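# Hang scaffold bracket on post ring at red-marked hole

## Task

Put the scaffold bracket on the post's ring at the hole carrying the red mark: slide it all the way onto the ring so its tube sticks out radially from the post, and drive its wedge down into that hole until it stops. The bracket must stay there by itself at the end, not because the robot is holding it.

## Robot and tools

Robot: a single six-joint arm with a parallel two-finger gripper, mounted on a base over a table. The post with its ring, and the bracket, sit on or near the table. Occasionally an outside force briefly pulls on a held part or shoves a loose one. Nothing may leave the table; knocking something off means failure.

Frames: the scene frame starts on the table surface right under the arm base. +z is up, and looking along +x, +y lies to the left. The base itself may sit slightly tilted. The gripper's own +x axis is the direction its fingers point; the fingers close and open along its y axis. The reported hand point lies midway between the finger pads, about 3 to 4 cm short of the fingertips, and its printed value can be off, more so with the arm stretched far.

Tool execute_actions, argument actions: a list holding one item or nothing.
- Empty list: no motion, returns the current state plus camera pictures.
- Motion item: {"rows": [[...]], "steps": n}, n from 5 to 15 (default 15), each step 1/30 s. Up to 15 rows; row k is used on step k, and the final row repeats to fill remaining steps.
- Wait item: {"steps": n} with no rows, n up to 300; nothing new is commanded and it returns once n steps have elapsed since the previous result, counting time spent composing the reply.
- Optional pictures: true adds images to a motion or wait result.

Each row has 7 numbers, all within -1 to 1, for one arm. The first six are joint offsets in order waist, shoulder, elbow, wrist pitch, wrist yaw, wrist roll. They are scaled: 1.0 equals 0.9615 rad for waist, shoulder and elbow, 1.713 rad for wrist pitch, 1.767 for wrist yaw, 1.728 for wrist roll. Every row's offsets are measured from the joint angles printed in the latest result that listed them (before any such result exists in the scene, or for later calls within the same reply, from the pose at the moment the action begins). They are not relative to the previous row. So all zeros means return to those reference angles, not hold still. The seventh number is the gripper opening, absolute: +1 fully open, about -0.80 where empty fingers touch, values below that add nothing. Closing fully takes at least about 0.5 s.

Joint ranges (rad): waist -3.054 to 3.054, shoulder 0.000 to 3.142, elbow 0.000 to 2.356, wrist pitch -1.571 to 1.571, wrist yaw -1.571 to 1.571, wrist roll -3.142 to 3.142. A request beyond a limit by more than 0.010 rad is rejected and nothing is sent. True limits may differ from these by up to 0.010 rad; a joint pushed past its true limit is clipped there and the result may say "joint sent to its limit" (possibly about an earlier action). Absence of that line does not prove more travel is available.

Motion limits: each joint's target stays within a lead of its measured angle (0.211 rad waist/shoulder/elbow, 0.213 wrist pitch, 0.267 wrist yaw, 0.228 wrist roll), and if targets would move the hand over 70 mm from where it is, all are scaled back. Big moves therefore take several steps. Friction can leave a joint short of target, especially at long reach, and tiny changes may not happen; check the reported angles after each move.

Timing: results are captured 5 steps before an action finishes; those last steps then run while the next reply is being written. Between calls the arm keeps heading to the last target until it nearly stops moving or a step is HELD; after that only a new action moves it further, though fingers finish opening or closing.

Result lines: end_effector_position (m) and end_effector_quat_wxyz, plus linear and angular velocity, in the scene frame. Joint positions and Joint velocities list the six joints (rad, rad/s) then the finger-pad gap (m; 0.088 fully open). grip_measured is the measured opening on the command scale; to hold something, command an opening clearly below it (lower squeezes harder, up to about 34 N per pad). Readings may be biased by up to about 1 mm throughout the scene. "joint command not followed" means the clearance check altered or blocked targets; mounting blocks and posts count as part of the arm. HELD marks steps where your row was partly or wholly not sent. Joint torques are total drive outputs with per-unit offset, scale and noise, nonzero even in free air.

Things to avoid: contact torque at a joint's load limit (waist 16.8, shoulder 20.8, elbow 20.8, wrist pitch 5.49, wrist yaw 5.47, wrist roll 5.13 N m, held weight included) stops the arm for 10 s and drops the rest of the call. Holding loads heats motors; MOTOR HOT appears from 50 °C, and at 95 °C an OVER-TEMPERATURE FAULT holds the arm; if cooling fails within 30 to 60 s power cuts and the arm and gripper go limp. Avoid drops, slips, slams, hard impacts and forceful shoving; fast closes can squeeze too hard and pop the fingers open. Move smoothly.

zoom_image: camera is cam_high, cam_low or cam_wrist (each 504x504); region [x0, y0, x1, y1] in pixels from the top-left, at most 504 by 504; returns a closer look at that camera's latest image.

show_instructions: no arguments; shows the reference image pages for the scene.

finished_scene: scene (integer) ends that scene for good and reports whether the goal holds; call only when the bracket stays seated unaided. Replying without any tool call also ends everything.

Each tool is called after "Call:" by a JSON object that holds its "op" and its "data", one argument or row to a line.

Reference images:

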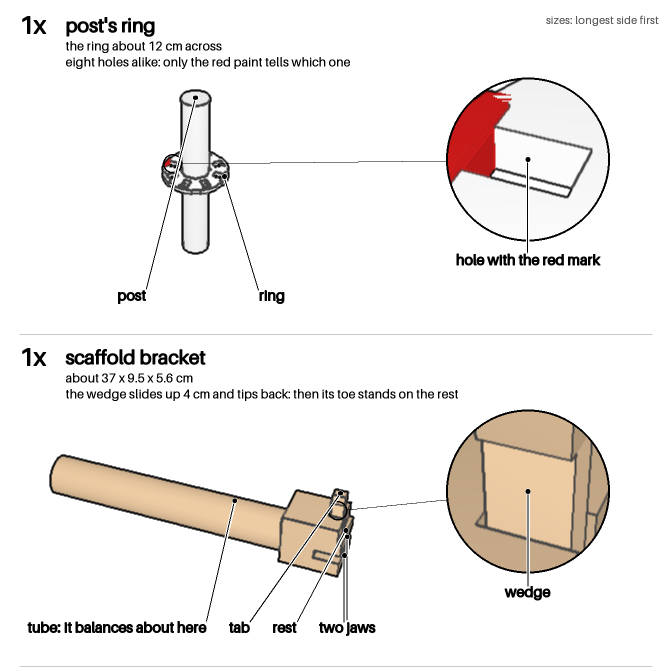

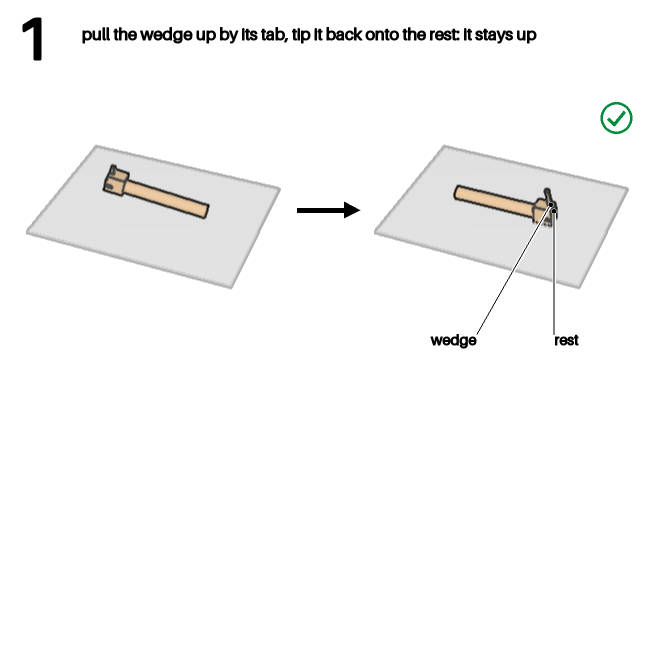

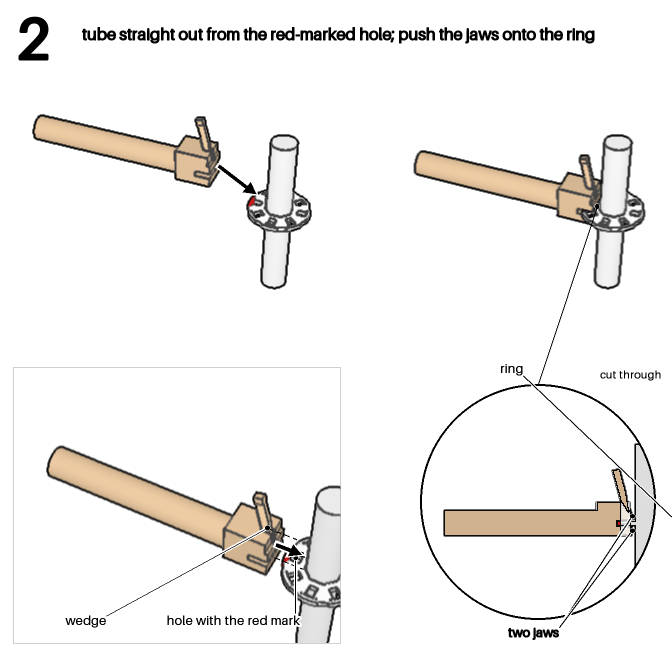

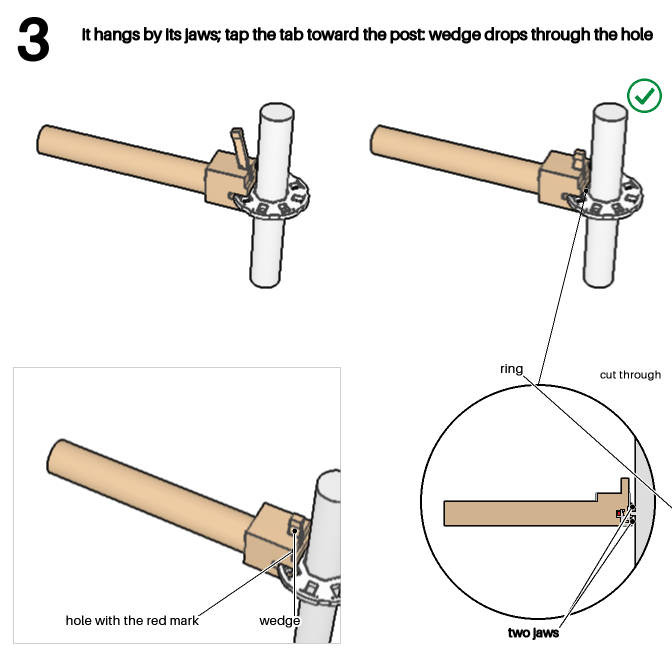

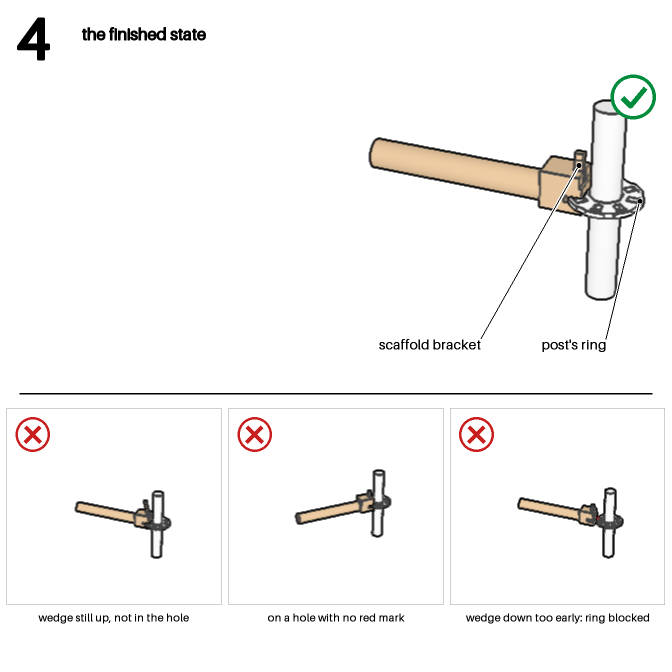

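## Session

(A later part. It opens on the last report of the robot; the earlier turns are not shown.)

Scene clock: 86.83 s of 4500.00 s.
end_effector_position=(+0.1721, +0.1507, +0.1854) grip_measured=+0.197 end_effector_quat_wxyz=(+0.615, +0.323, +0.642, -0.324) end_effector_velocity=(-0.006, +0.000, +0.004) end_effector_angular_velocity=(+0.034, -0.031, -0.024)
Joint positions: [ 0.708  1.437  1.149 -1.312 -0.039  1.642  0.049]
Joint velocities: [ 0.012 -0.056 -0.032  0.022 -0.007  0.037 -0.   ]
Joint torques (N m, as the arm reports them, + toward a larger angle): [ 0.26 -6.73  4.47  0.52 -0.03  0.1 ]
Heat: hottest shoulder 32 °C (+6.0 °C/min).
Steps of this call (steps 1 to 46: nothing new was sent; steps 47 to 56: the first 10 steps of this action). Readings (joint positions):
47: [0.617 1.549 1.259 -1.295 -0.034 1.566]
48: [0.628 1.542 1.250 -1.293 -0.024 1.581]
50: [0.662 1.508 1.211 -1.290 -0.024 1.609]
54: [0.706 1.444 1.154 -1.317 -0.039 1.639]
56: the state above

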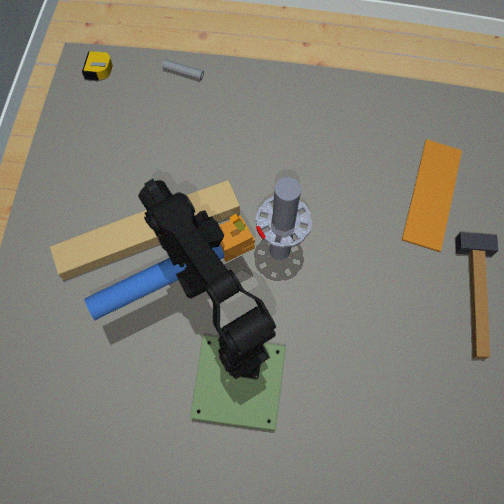

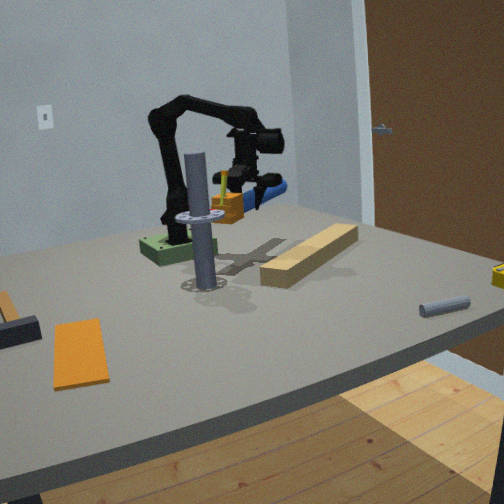

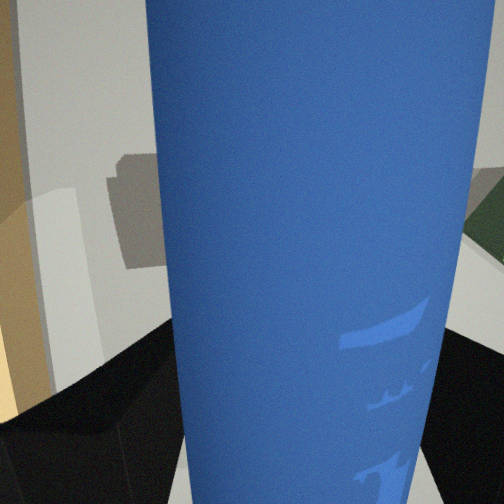

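Call:
{"op": "execute_actions", "data": {
  "actions": [
    {"rows":[[0.031,-0.056,0.038,-0.045,0,0.02,-0.6]],"steps":15}
  ]
}}

Call:
{"op": "execute_actions", "data": {
  "actions": [
    {"steps":10}
  ],
  "pictures": true
}}

Call:
{"op": "zoom_image", "data": {
  "camera": "cam_low",
  "region": [170, 150, 310, 290]
}}

Call:
{"op": "zoom_image", "data": {
  "camera": "cam_high",
  "region": [200, 160, 330, 290]
}}

Scene clock: 88.40 s of 4500.00 s.
end_effector_position=(+0.1586, +0.1471, +0.1995) grip_measured=+0.197 end_effector_quat_wxyz=(+0.613, +0.322, +0.642, -0.329) end_effector_velocity=(-0.016, -0.009, +0.000) end_effector_angular_velocity=(-0.037, +0.075, -0.006)
Joint positions: [ 0.735  1.395  1.17  -1.382 -0.039  1.674  0.049]
Joint velocities: [ 0.002 -0.002 -0.002 -0.081 -0.022  0.007 -0.   ]
Joint torques (N m, as the arm reports them, + toward a larger angle): [ 0.34 -6.24  5.9   0.19 -0.04  0.08]
Heat: hottest shoulder 32 °C (+6.1 °C/min).
Steps of this call (steps 1 to 5: the last 5 steps of your previous action; steps 6 to 15: the robot went on to your last target; steps 16 to 37: nothing new was sent; steps 38 to 47: the first 10 steps of this action). Readings (joint positions):
38: [0.713 1.428 1.146 -1.317 -0.039 1.652]
39: [0.719 1.425 1.150 -1.337 -0.039 1.659]
41: [0.729 1.409 1.156 -1.369 -0.039 1.668]
45: [0.735 1.395 1.170 -1.378 -0.039 1.672]
47: the state above

Scene clock: 88.73 s of 4500.00 s.
end_effector_position=(+0.1581, +0.1468, +0.1995) grip_measured=+0.197 end_effector_quat_wxyz=(+0.613, +0.321, +0.642, -0.330) end_effector_velocity=(-0.002, -0.001, -0.000) end_effector_angular_velocity=(+0.001, +0.010, +0.005)
Joint positions: [ 0.735  1.395  1.17  -1.385 -0.039  1.675  0.049]
Joint velocities: [-0.002 -0.002 -0.002 -0.007 -0.007 -0.007  0.   ]
Joint torques (N m, as the arm reports them, + toward a larger angle): [ 0.27 -6.28  5.93  0.13 -0.04  0.07]
Heat: hottest shoulder 32 °C (+6.0 °C/min).
Kept back: nothing.
Steps of this call (steps 1 to 5: the last 5 steps of your previous action; steps 6 to 10: the robot went on to your last target). Readings (joint positions):
1: [0.735 1.395 1.170 -1.384 -0.039 1.674]
2: [0.735 1.395 1.170 -1.384 -0.039 1.674]
4: [0.735 1.395 1.170 -1.384 -0.039 1.674]
8: [0.735 1.395 1.170 -1.385 -0.039 1.675]
10: the state above

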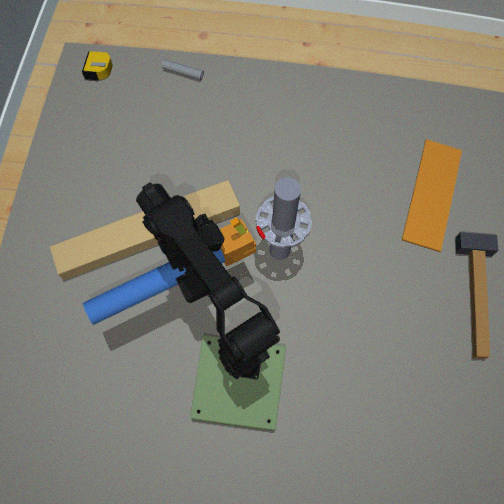

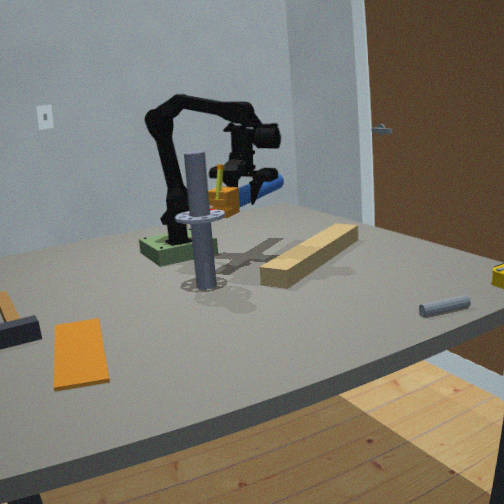

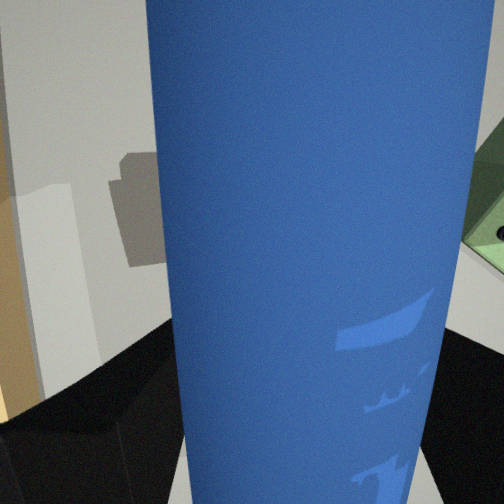

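Region (170, 150, 310, 290) of cam_low's 504x504 image, scaled by 3.600, with more detail than that image has.

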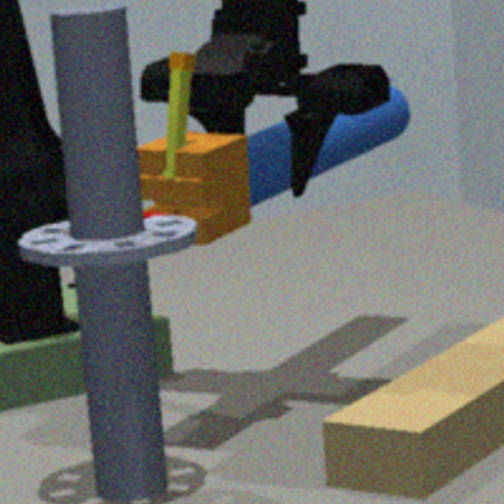

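Region (200, 160, 330, 290) of cam_high's 504x504 image, scaled by 3.877, with more detail than that image has.

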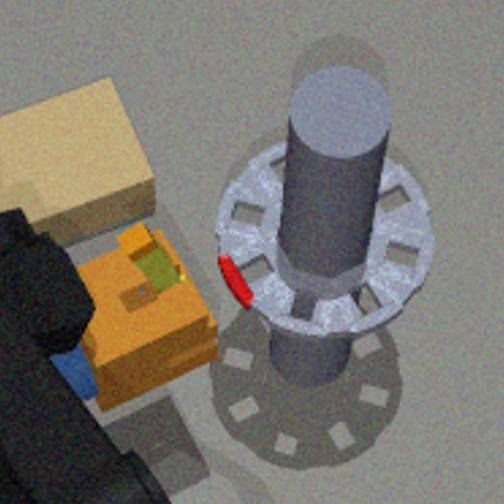

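Call:
{"op": "execute_actions", "data": {
  "actions": [
    {"rows":[[-0.03,0,0,0,0,-0.017,-0.6],[-0.06,0,0,0,0,-0.034,-0.6],[-0.09,0,0,0,0,-0.05,-0.6],[-0.12,0,0,0,0,-0.067,-0.6],[-0.15,0,0,0,0,-0.083,-0.6],[-0.18,0,0,0,0,-0.1,-0.6],[-0.21,0,0,0,0,-0.117,-0.6],[-0.24,0,0,0,0,-0.133,-0.6],[-0.27,0,0,0,0,-0.15,-0.6],[-0.29,0,0,0,0,-0.16,-0.6]],"steps":15}
  ]
}}

Call:
{"op": "execute_actions", "data": {
  "actions": [
    {"steps":10}
  ],
  "pictures": true
}}

Call:
{"op": "zoom_image", "data": {
  "camera": "cam_low",
  "region": [170, 150, 310, 290]
}}

Call:
{"op": "zoom_image", "data": {
  "camera": "cam_high",
  "region": [200, 160, 330, 290]
}}

Scene clock: 89.73 s of 4500.00 s.
end_effector_position=(+0.1727, +0.1268, +0.2007) grip_measured=+0.196 end_effector_quat_wxyz=(+0.589, +0.328, +0.673, -0.305) end_effector_velocity=(+0.036, -0.047, +0.005) end_effector_angular_velocity=(+0.316, +0.095, +0.282)
Joint positions: [ 0.565  1.395  1.171 -1.395 -0.119  1.476  0.049]
Joint velocities: [-0.471 -0.002 -0.002 -0.007 -0.286 -0.769 -0.006]
Joint torques (N m, as the arm reports them, + toward a larger angle): [-5.79 -4.83  4.62  1.23  3.87 -0.43]
Heat: hottest shoulder 32 °C (+6.0 °C/min).
Steps of this call (steps 1 to 15: the robot went on to your last target; steps 16 to 20: nothing new was sent; steps 21 to 30: the first 10 steps of this action). Readings (joint positions):
21: [0.733 1.395 1.171 -1.385 -0.039 1.671]
22: [0.725 1.395 1.171 -1.385 -0.041 1.658]
24: [0.689 1.395 1.171 -1.385 -0.042 1.619]
28: [0.597 1.395 1.171 -1.387 -0.086 1.527]
30: the state above

Scene clock: 90.07 s of 4500.00 s.
end_effector_position=(+0.1898, +0.1014, +0.1985) grip_measured=+0.195 end_effector_quat_wxyz=(+0.607, +0.326, +0.649, -0.323) end_effector_velocity=(-0.003, +0.002, +0.000) end_effector_angular_velocity=(+0.018, +0.016, +0.019)
Joint positions: [ 0.471  1.399  1.168 -1.386 -0.052  1.405  0.049]
Joint velocities: [-0.002 -0.002 -0.002 -0.007 -0.022 -0.022 -0.   ]
Joint torques (N m, as the arm reports them, + toward a larger angle): [-1.38 -5.23  4.77  0.47  0.53 -0.16]
Heat: hottest shoulder 32 °C (+5.1 °C/min).
Kept back: nothing.
Steps of this call (steps 1 to 5: the last 5 steps of your previous action; steps 6 to 10: the robot went on to your last target). Readings (joint positions):
1: [0.546 1.395 1.169 -1.391 -0.098 1.452]
2: [0.520 1.396 1.168 -1.384 -0.063 1.433]
4: [0.477 1.399 1.168 -1.382 -0.044 1.417]
8: [0.471 1.399 1.168 -1.385 -0.052 1.407]
10: the state above

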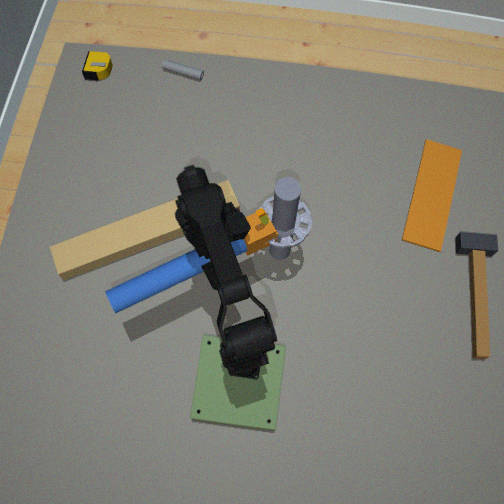

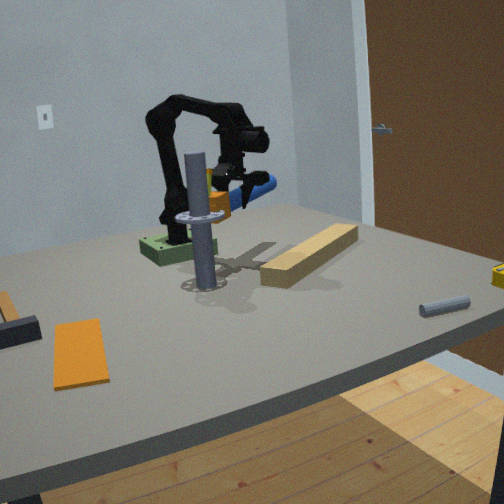

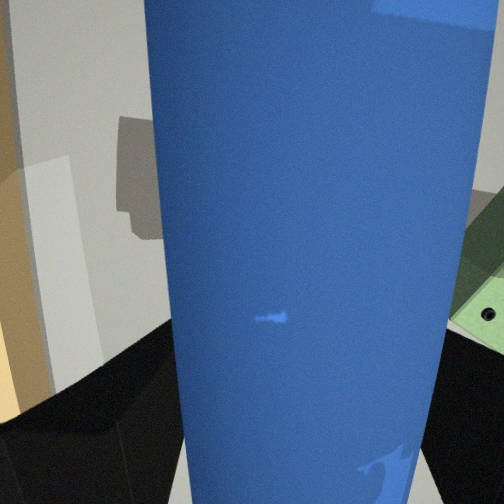

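Region (170, 150, 310, 290) of cam_low's 504x504 image, scaled by 3.600, with more detail than that image has.

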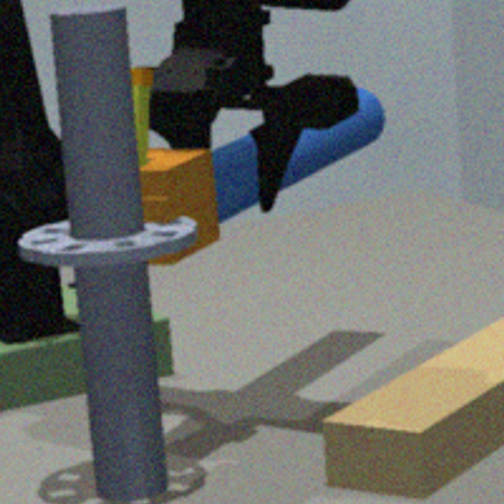

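Region (200, 160, 330, 290) of cam_high's 504x504 image, scaled by 3.877, with more detail than that image has.

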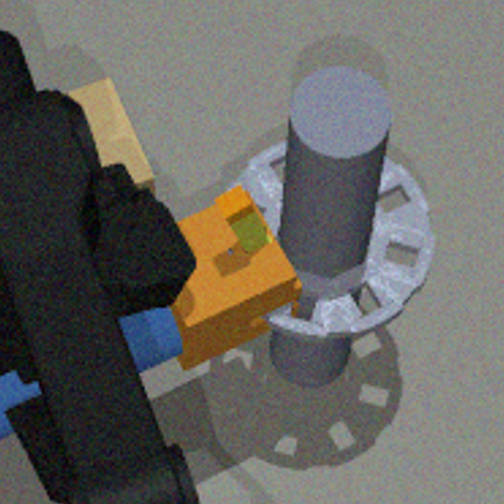

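Call:
{"op": "execute_actions", "data": {
  "actions": [
    {"rows":[[-0.03,0,0,0,0,-0.015,-0.6],[-0.07,0,0,0,0,-0.035,-0.6]],"steps":12}
  ]
}}

Call:
{"op": "execute_actions", "data": {
  "actions": [
    {"steps":10}
  ]
}}

Scene clock: 90.50 s of 4500.00 s.
end_effector_position=(+0.1889, +0.0999, +0.1986) grip_measured=+0.194 end_effector_quat_wxyz=(+0.597, +0.327, +0.664, -0.310) end_effector_velocity=(-0.005, -0.004, +0.000) end_effector_angular_velocity=(+0.031, +0.030, +0.047)
Joint positions: [ 0.44   1.399  1.166 -1.393 -0.09   1.358  0.049]
Joint velocities: [-0.032 -0.007 -0.007 -0.022 -0.037 -0.081 -0.   ]
Joint torques (N m, as the arm reports them, + toward a larger angle): [-3.41 -4.82  4.71  0.95  1.63 -0.23]
Heat: hottest shoulder 32 °C (+5.0 °C/min).
Steps of this call (steps 1 to 6: the robot went on to your last target; steps 7 to 13: the first 7 steps of this action). Readings (joint positions):
7: [0.469 1.399 1.168 -1.387 -0.053 1.401]
8: [0.462 1.399 1.168 -1.389 -0.062 1.389]
10: [0.446 1.399 1.167 -1.392 -0.082 1.370]
13: the state above

Scene clock: 90.83 s of 4500.00 s.
end_effector_position=(+0.1886, +0.0997, +0.1986) grip_measured=+0.194 end_effector_quat_wxyz=(+0.596, +0.327, +0.666, -0.309) end_effector_velocity=(+0.001, -0.000, +0.001) end_effector_angular_velocity=(+0.012, -0.009, -0.000)
Joint positions: [ 0.437  1.399  1.166 -1.394 -0.094  1.352  0.049]
Joint velocities: [-0.007 -0.007 -0.002  0.007 -0.007 -0.007 -0.   ]
Joint torques (N m, as the arm reports them, + toward a larger angle): [-3.46 -4.87  4.82  1.01  1.69 -0.23]
Heat: hottest shoulder 32 °C (+5.0 °C/min).
Kept back: nothing.
Steps of this call (steps 1 to 5: the last 5 steps of your previous action; steps 6 to 10: the robot went on to your last target). Readings (joint positions):
1: [0.439 1.399 1.166 -1.393 -0.091 1.357]
2: [0.438 1.399 1.166 -1.394 -0.092 1.355]
4: [0.438 1.399 1.166 -1.394 -0.093 1.354]
8: [0.437 1.399 1.166 -1.394 -0.094 1.352]
10: the state above

Call:
{"op": "execute_actions", "data": {
  "actions": [
    {"rows":[[0.03,0,0,0.004,0.03,0.03,-0.6],[0.03,0,0,0.004,0.03,0.03,-0.6],[0.03,0,0,0.004,0.03,0.03,-0.6],[0.03,0,0,0.004,0.03,0.03,-0.6],[0.03,0,0,0.004,0.03,0.03,0.3],[0.03,0,0,0.004,0.03,0.03,0.6],[0.03,0,0,0.004,0.03,0.03,1]],"steps":15}
  ]
}}

Call:
{"op": "execute_actions", "data": {
  "actions": [
    {"steps":15}
  ],
  "pictures": true
}}

Scene clock: 91.33 s of 4500.00 s.
end_effector_position=(+0.1892, +0.1006, +0.1967) grip_measured=+0.196 end_effector_quat_wxyz=(+0.605, +0.322, +0.652, -0.323) end_effector_velocity=(+0.007, -0.017, -0.001) end_effector_angular_velocity=(-0.135, -0.051, -0.092)
Joint positions: [ 0.467  1.401  1.163 -1.386 -0.054  1.397  0.049]
Joint velocities: [ 0.012  0.002  0.002 -0.007  0.139  0.11   0.013]
Joint torques (N m, as the arm reports them, + toward a larger angle): [-0.31 -5.18  4.86  0.31  0.37  0.04]
Heat: hottest shoulder 32 °C (+5.1 °C/min).
Steps of this call (steps 1 to 5: the robot went on to your last target; steps 6 to 15: the first 10 steps of this action). Readings (joint positions):
6: [0.441 1.399 1.166 -1.393 -0.089 1.357]
7: [0.449 1.399 1.164 -1.390 -0.078 1.369]
9: [0.460 1.401 1.163 -1.387 -0.064 1.382]
13: [0.466 1.401 1.163 -1.386 -0.056 1.394]
15: the state above

Scene clock: 91.83 s of 4500.00 s.
end_effector_position=(+0.1898, +0.0994, +0.1969) grip_measured=+1.000 end_effector_quat_wxyz=(+0.608, +0.322, +0.649, -0.326) end_effector_velocity=(-0.005, -0.002, +0.000) end_effector_angular_velocity=(-0.003, +0.023, -0.010)
Joint positions: [ 0.467  1.401  1.163 -1.386 -0.044  1.402  0.088]
Joint velocities: [-0.002 -0.002 -0.002 -0.022 -0.007  0.007  0.   ]
Joint torques (N m, as the arm reports them, + toward a larger angle): [-0.2  -5.08  4.9   0.3   0.1   0.06]
Heat: hottest shoulder 32 °C (+5.0 °C/min).
Kept back: nothing.
Steps of this call (steps 1 to 5: the last 5 steps of your previous action; steps 6 to 15: the robot went on to your last target). Readings (joint positions):
1: [0.467 1.401 1.163 -1.386 -0.047 1.400]
2: [0.467 1.401 1.163 -1.385 -0.044 1.400]
4: [0.467 1.401 1.163 -1.385 -0.044 1.401]
8: [0.467 1.401 1.163 -1.386 -0.044 1.402]
15: the state above
The arm was judged still, so your last target was given up. Only a new action makes it travel on or press farther. Fingers that are still opening or closing keep moving.

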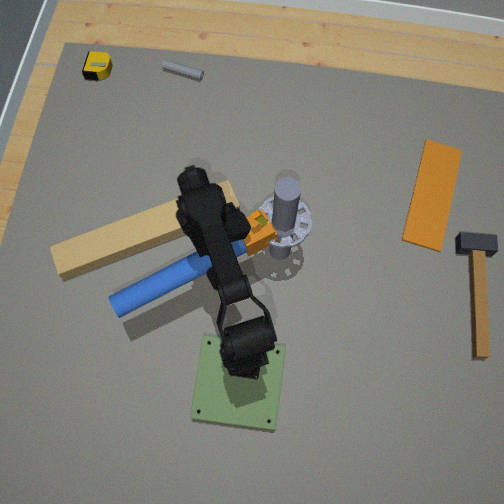

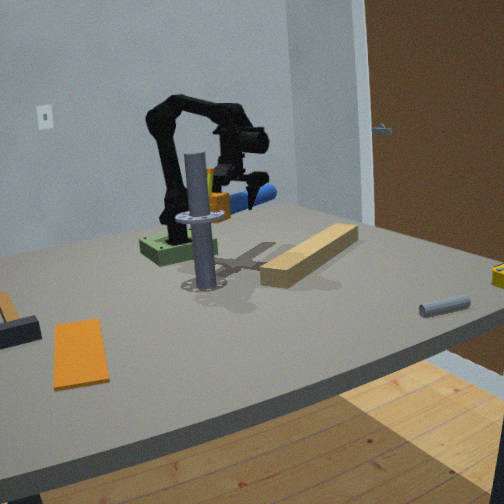

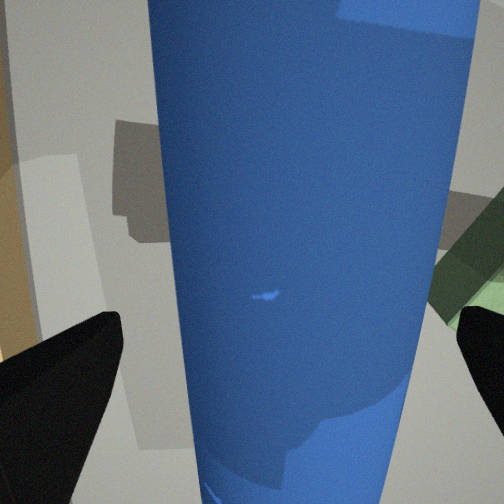

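Call:
{"op": "execute_actions", "data": {
  "actions": [
    {"rows":[[0,-0.03,0.1,-0.03,0,0,1],[0,-0.06,0.2,-0.05,0,0,1],[0,-0.09,0.3,-0.06,0,0,1],[0,-0.12,0.36,-0.067,0,0,1],[0,-0.149,0.416,-0.067,0,0,1],[0,-0.149,0.416,-0.067,0,0,1],[0,-0.149,0.416,-0.067,0,0,1],[0,-0.149,0.416,-0.067,0,0,1],[0,-0.149,0.416,-0.067,0,0,0],[0,-0.149,0.416,-0.067,0,0,-0.8]],"steps":15}
  ]
}}

Call:
{"op": "execute_actions", "data": {
  "actions": [
    {"steps":15}
  ],
  "pictures": true
}}

Scene clock: 93.53 s of 4500.00 s.
end_effector_position=(+0.2052, +0.1070, +0.3267) grip_measured=+0.839 end_effector_quat_wxyz=(+0.686, +0.430, +0.551, -0.201) end_effector_velocity=(-0.048, -0.022, +0.190) end_effector_angular_velocity=(+0.257, -0.547, +0.035)
Joint positions: [ 0.467  1.257  1.537 -1.487 -0.044  1.402  0.08 ]
Joint velocities: [-0.002 -0.305  0.466 -0.168 -0.007 -0.037 -0.226]
Joint torques (N m, as the arm reports them, + toward a larger angle): [-0.06 -0.78  3.08  0.85 -0.05 -0.04]
Heat: hottest shoulder 32 °C (+5.0 °C/min).
Steps of this call (steps 1 to 41: nothing new was sent; steps 42 to 51: the first 10 steps of this action). Readings (joint positions):
42: [0.467 1.399 1.174 -1.397 -0.044 1.402]
43: [0.467 1.398 1.202 -1.421 -0.044 1.402]
45: [0.467 1.375 1.293 -1.446 -0.044 1.402]
49: [0.467 1.286 1.487 -1.478 -0.044 1.402]
51: the state above

Scene clock: 94.03 s of 4500.00 s.
end_effector_position=(+0.2042, +0.1065, +0.3320) grip_measured=-0.785 end_effector_quat_wxyz=(+0.688, +0.433, +0.548, -0.197) end_effector_velocity=(-0.003, -0.003, -0.002) end_effector_angular_velocity=(-0.018, +0.015, +0.002)
Joint positions: [ 0.467  1.255  1.555 -1.497 -0.044  1.402  0.001]
Joint velocities: [-0.002  0.002  0.002 -0.022  0.007 -0.007 -0.   ]
Joint torques (N m, as the arm reports them, + toward a larger angle): [-0.03 -3.27  5.17  0.99 -0.05 -0.03]
Heat: hottest shoulder 31 °C (+4.1 °C/min).
Kept back: nothing.
Steps of this call (steps 1 to 5: the last 5 steps of your previous action; steps 6 to 15: the robot went on to your last target). Readings (joint positions):
1: [0.467 1.250 1.548 -1.492 -0.044 1.402]
2: [0.467 1.248 1.553 -1.494 -0.044 1.402]
4: [0.467 1.250 1.555 -1.495 -0.044 1.402]
8: [0.467 1.255 1.555 -1.497 -0.044 1.402]
15: the state above

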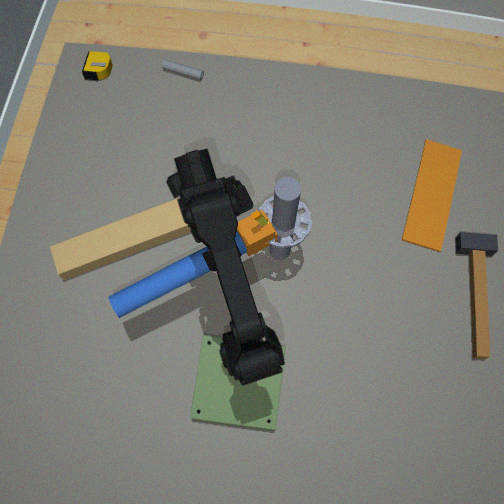

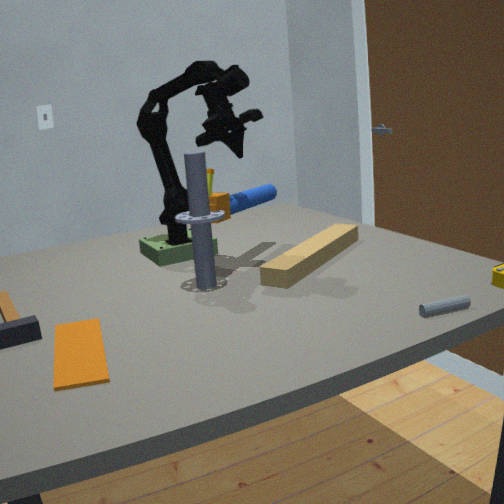

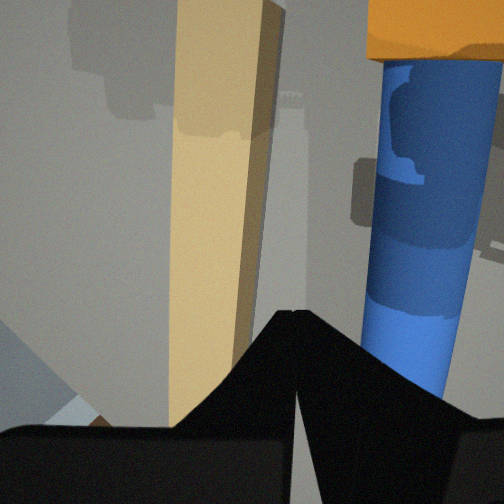

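Call:
{"op": "execute_actions", "data": {
  "actions": [
    {"rows":[[0,0.05,0,0,0,0,-0.8],[0,0.1,0,0,0,0,-0.8],[-0.02,0.104,0,0,0,-0.01,-0.8],[-0.06,0.104,0,0,0,-0.033,-0.8],[-0.1,0.104,0,0,0,-0.055,-0.8],[-0.15,0.104,0,0,0,-0.083,-0.8],[-0.2,0.104,0,0,0,-0.11,-0.8],[-0.25,0.104,0,0,0,-0.14,-0.8],[-0.3,0.104,0,0,0,-0.167,-0.8],[-0.34,0.104,0,0,0,-0.19,-0.8]],"steps":15}
  ]
}}

Call:
{"op": "execute_actions", "data": {
  "actions": [
    {"steps":10}
  ],
  "pictures": true
}}

Call:
{"op": "zoom_image", "data": {
  "camera": "cam_low",
  "region": [150, 110, 290, 250]
}}

Call:
{"op": "zoom_image", "data": {
  "camera": "cam_high",
  "region": [200, 140, 330, 270]
}}

Scene clock: 95.03 s of 4500.00 s.
end_effector_position=(+0.2388, +0.0647, +0.3109) grip_measured=-0.785 end_effector_quat_wxyz=(+0.691, +0.396, +0.557, -0.237) end_effector_velocity=(+0.085, -0.315, -0.002) end_effector_angular_velocity=(-0.308, -0.119, -0.134)
Joint positions: [ 0.257  1.354  1.558 -1.497 -0.045  1.186  0.001]
Joint velocities: [-1.306  0.002 -0.002 -0.007 -0.007 -1.223  0.   ]
Joint torques (N m, as the arm reports them, + toward a larger angle): [-0.1  -4.76  4.42  1.08 -0.03 -0.1 ]
Heat: hottest shoulder 31 °C (+4.1 °C/min).
Steps of this call (steps 1 to 15: the robot went on to your last target; steps 16 to 20: nothing new was sent; steps 21 to 30: the first 10 steps of this action). Readings (joint positions):
21: [0.467 1.260 1.555 -1.498 -0.044 1.402]
22: [0.467 1.271 1.557 -1.499 -0.044 1.402]
24: [0.458 1.302 1.560 -1.499 -0.045 1.387]
28: [0.343 1.351 1.558 -1.497 -0.045 1.267]
30: the state above

Scene clock: 95.37 s of 4500.00 s.
end_effector_position=(+0.2445, +0.0375, +0.3108) grip_measured=-0.785 end_effector_quat_wxyz=(+0.698, +0.390, +0.548, -0.247) end_effector_velocity=(+0.001, -0.007, -0.001) end_effector_angular_velocity=(-0.007, -0.006, +0.019)
Joint positions: [ 0.146  1.354  1.558 -1.497 -0.043  1.08   0.001]
Joint velocities: [-0.032 -0.002 -0.007  0.007 -0.007 -0.051 -0.   ]
Joint torques (N m, as the arm reports them, + toward a larger angle): [-0.27 -4.46  4.43  1.08 -0.1  -0.07]
Heat: hottest shoulder 31 °C (+4.0 °C/min).
Kept back: nothing.
Steps of this call (steps 1 to 5: the last 5 steps of your previous action; steps 6 to 10: the robot went on to your last target). Readings (joint positions):
1: [0.218 1.354 1.558 -1.497 -0.044 1.154]
2: [0.190 1.354 1.558 -1.497 -0.043 1.132]
4: [0.162 1.354 1.558 -1.497 -0.043 1.105]
8: [0.149 1.354 1.558 -1.497 -0.043 1.083]
10: the state above

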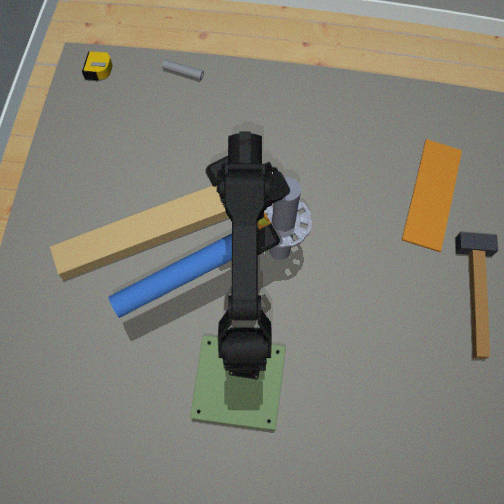

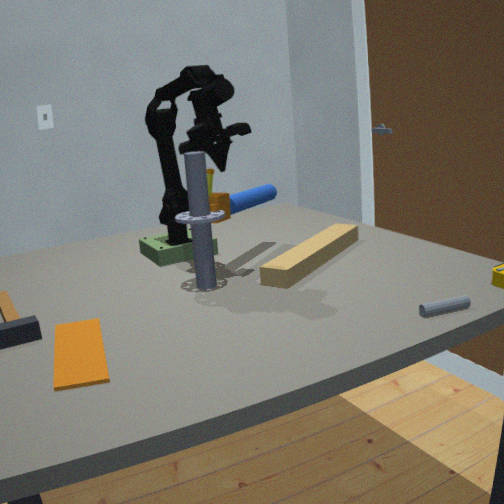

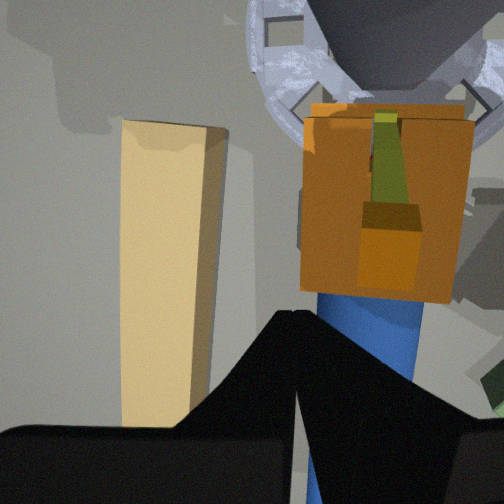

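Region (150, 110, 290, 250) of cam_low's 504x504 image, scaled by 3.600, with more detail than that image has.

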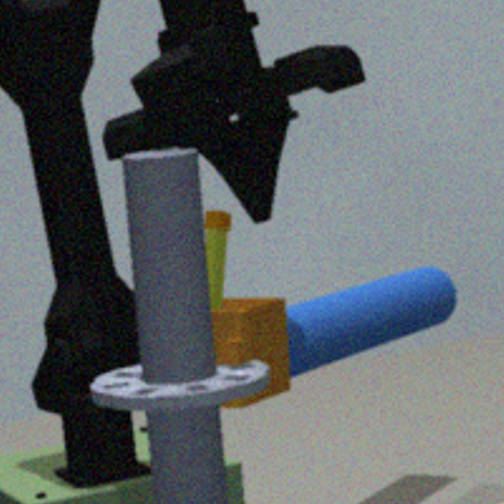

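Region (200, 140, 330, 270) of cam_high's 504x504 image, scaled by 3.877, with more detail than that image has.

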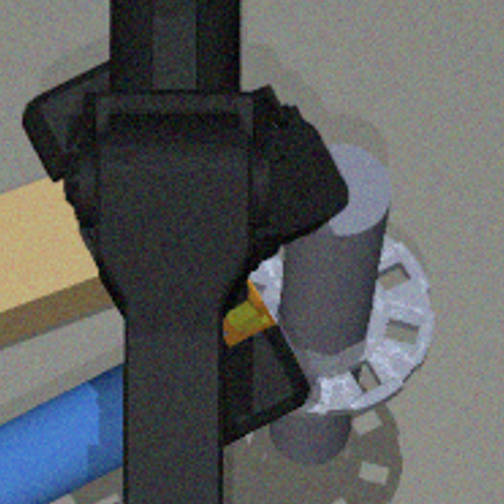

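Call:
{"op": "execute_actions", "data": {
  "actions": [
    {"rows":[[0.0,-0.06,-0.05,0,0,0,-0.8],[-0.012,-0.095,-0.1,0,0,-0.007,-0.8],[-0.012,-0.095,-0.139,0,0,-0.007,-0.8]],"steps":15}
  ]
}}

Call:
{"op": "execute_actions", "data": {
  "actions": [
    {"steps":8}
  ],
  "pictures": true
}}

Call:
{"op": "zoom_image", "data": {
  "camera": "cam_low",
  "region": [150, 110, 290, 250]
}}

Scene clock: 96.80 s of 4500.00 s.
end_effector_position=(+0.2197, +0.0324, +0.2944) grip_measured=-0.785 end_effector_quat_wxyz=(+0.689, +0.382, +0.560, -0.256) end_effector_velocity=(-0.008, -0.000, -0.020) end_effector_angular_velocity=(-0.006, +0.060, +0.021)
Joint positions: [ 0.138  1.271  1.439 -1.5   -0.043  1.07   0.001]
Joint velocities: [-0.002 -0.007 -0.076  0.007 -0.007 -0.022 -0.   ]
Joint torques (N m, as the arm reports them, + toward a larger angle): [-0.39 -4.75  3.92  1.18 -0.05 -0.08]
Heat: hottest shoulder 31 °C (+4.0 °C/min).
Steps of this call (steps 1 to 30: the robot went on to your last target; steps 31 to 33: nothing new was sent; steps 34 to 43: the first 10 steps of this action). Readings (joint positions):
34: [0.144 1.347 1.553 -1.494 -0.043 1.075]
35: [0.143 1.334 1.536 -1.490 -0.043 1.075]
37: [0.141 1.298 1.487 -1.497 -0.043 1.073]
41: [0.138 1.272 1.446 -1.501 -0.043 1.070]
43: the state above

Scene clock: 97.07 s of 4500.00 s.
end_effector_position=(+0.2188, +0.0323, +0.2937) grip_measured=-0.785 end_effector_quat_wxyz=(+0.689, +0.382, +0.561, -0.256) end_effector_velocity=(-0.006, -0.001, -0.000) end_effector_angular_velocity=(+0.003, +0.017, +0.002)
Joint positions: [ 0.138  1.268  1.434 -1.5   -0.043  1.07   0.001]
Joint velocities: [-0.007 -0.007 -0.002 -0.022 -0.007 -0.007 -0.   ]
Joint torques (N m, as the arm reports them, + toward a larger angle): [-0.34 -4.51  3.75  1.2  -0.07 -0.1 ]
Heat: hottest shoulder 31 °C (+4.1 °C/min).
Kept back: nothing.
Steps of this call (steps 1 to 5: the last 5 steps of your previous action; steps 6 to 8: the robot went on to your last target). Readings (joint positions):
1: [0.138 1.271 1.437 -1.500 -0.043 1.070]
2: [0.138 1.271 1.436 -1.500 -0.043 1.070]
4: [0.138 1.269 1.435 -1.500 -0.043 1.070]
8: the state above

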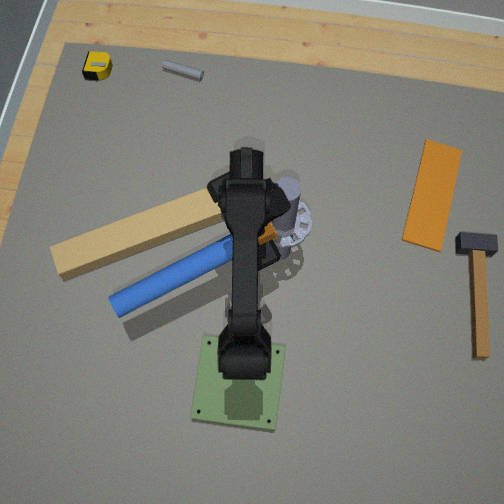

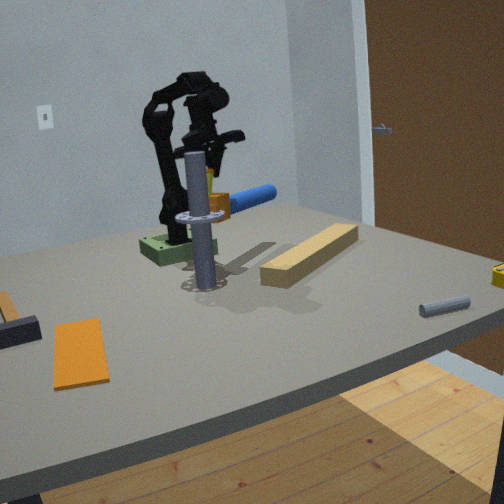

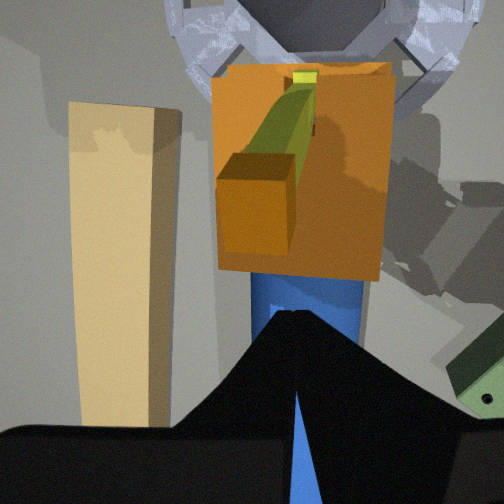

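Region (150, 110, 290, 250) of cam_low's 504x504 image, scaled by 3.600, with more detail than that image has.

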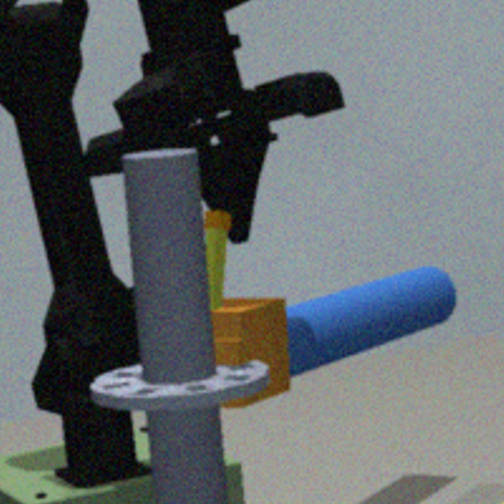

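Call:
{"op": "execute_actions", "data": {
  "actions": [
    {"rows":[[0.015,0.028,0.02,0,0,0.008,-0.8],[0.015,0.028,0.02,0,0,0.008,-0.8],[0.015,0.028,0.02,0,0,0.008,-0.8],[-0.01,0.045,0.032,0,0,-0.005,-0.8],[-0.04,0.06,0.043,0,0,-0.022,-0.8],[-0.07,0.075,0.054,0,0,-0.039,-0.8],[-0.10,0.09,0.065,0,0,-0.055,-0.8],[-0.14,0.106,0.075,0,0,-0.072,-0.8]],"steps":15}
  ]
}}

Call:
{"op": "execute_actions", "data": {
  "actions": [
    {"steps":8}
  ],
  "pictures": true
}}

Call:
{"op": "zoom_image", "data": {
  "camera": "cam_low",
  "region": [150, 110, 290, 250]
}}

Scene clock: 97.83 s of 4500.00 s.
end_effector_position=(+0.2381, +0.0109, +0.2924) grip_measured=-0.785 end_effector_quat_wxyz=(+0.686, +0.375, +0.563, -0.268) end_effector_velocity=(+0.054, -0.114, -0.025) end_effector_angular_velocity=(-0.081, +0.132, -0.137)
Joint positions: [ 0.039  1.346  1.488 -1.5   -0.045  0.979  0.001]
Joint velocities: [-0.471  0.256  0.115 -0.007  0.007 -0.344 -0.   ]
Joint torques (N m, as the arm reports them, + toward a larger angle): [ 0.38 -4.26  5.22  0.96  0.   -0.1 ]
Heat: hottest shoulder 31 °C (+4.0 °C/min).
Steps of this call (steps 1 to 13: the robot went on to your last target; steps 14 to 23: the first 10 steps of this action). Readings (joint positions):
14: [0.139 1.269 1.434 -1.500 -0.044 1.070]
15: [0.141 1.272 1.436 -1.500 -0.044 1.073]
17: [0.144 1.282 1.442 -1.500 -0.043 1.075]
21: [0.082 1.325 1.475 -1.500 -0.043 1.008]
23: the state above

Scene clock: 98.10 s of 4500.00 s.
end_effector_position=(+0.2418, +0.0033, +0.2916) grip_measured=-0.785 end_effector_quat_wxyz=(+0.685, +0.373, +0.563, -0.272) end_effector_velocity=(+0.000, -0.003, +0.005) end_effector_angular_velocity=(-0.001, -0.014, +0.020)
Joint positions: [ 0.008  1.362  1.498 -1.5   -0.045  0.95   0.001]
Joint velocities: [-0.017 -0.002  0.017 -0.007 -0.007 -0.037 -0.   ]
Joint torques (N m, as the arm reports them, + toward a larger angle): [-0.32 -3.79  5.23  0.93  0.   -0.12]
Heat: hottest shoulder 31 °C (+4.1 °C/min).
Kept back: nothing.
Steps of this call (steps 1 to 5: the last 5 steps of your previous action; steps 6 to 8: the robot went on to your last target). Readings (joint positions):
1: [0.026 1.353 1.491 -1.500 -0.045 0.970]
2: [0.019 1.358 1.492 -1.500 -0.045 0.964]
4: [0.012 1.362 1.494 -1.500 -0.045 0.956]
8: the state above

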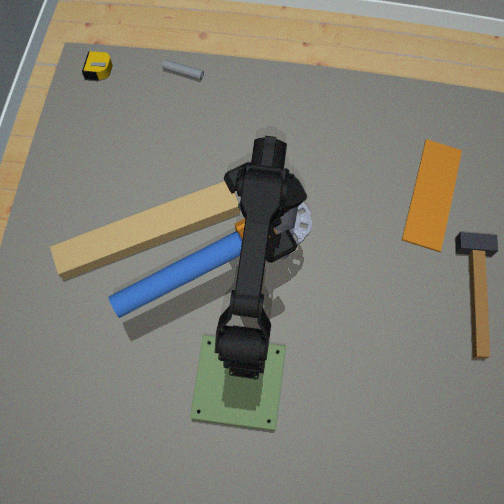

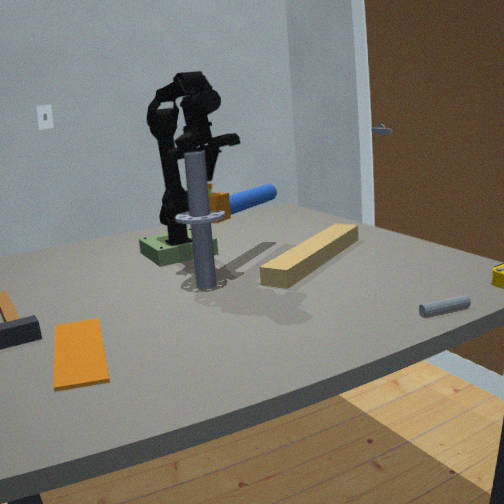

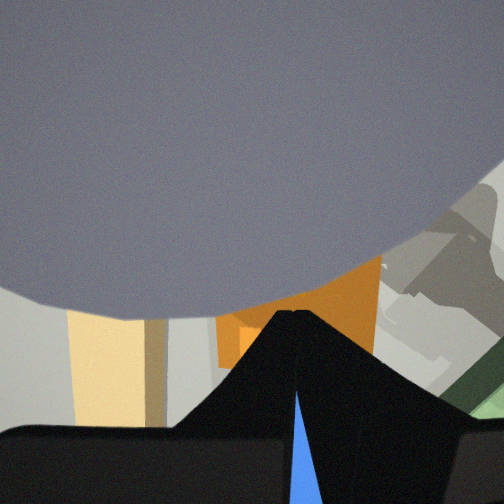

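Region (150, 110, 290, 250) of cam_low's 504x504 image, scaled by 3.600, with more detail than that image has.

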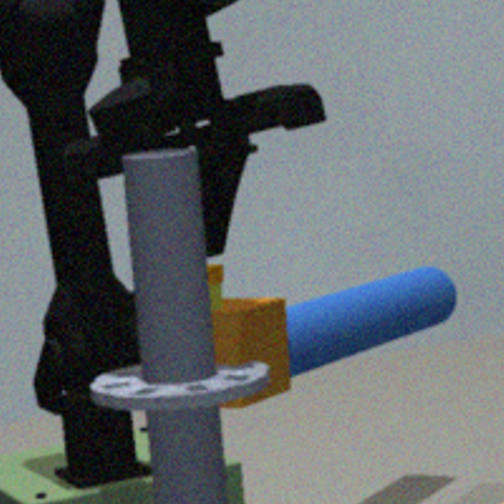

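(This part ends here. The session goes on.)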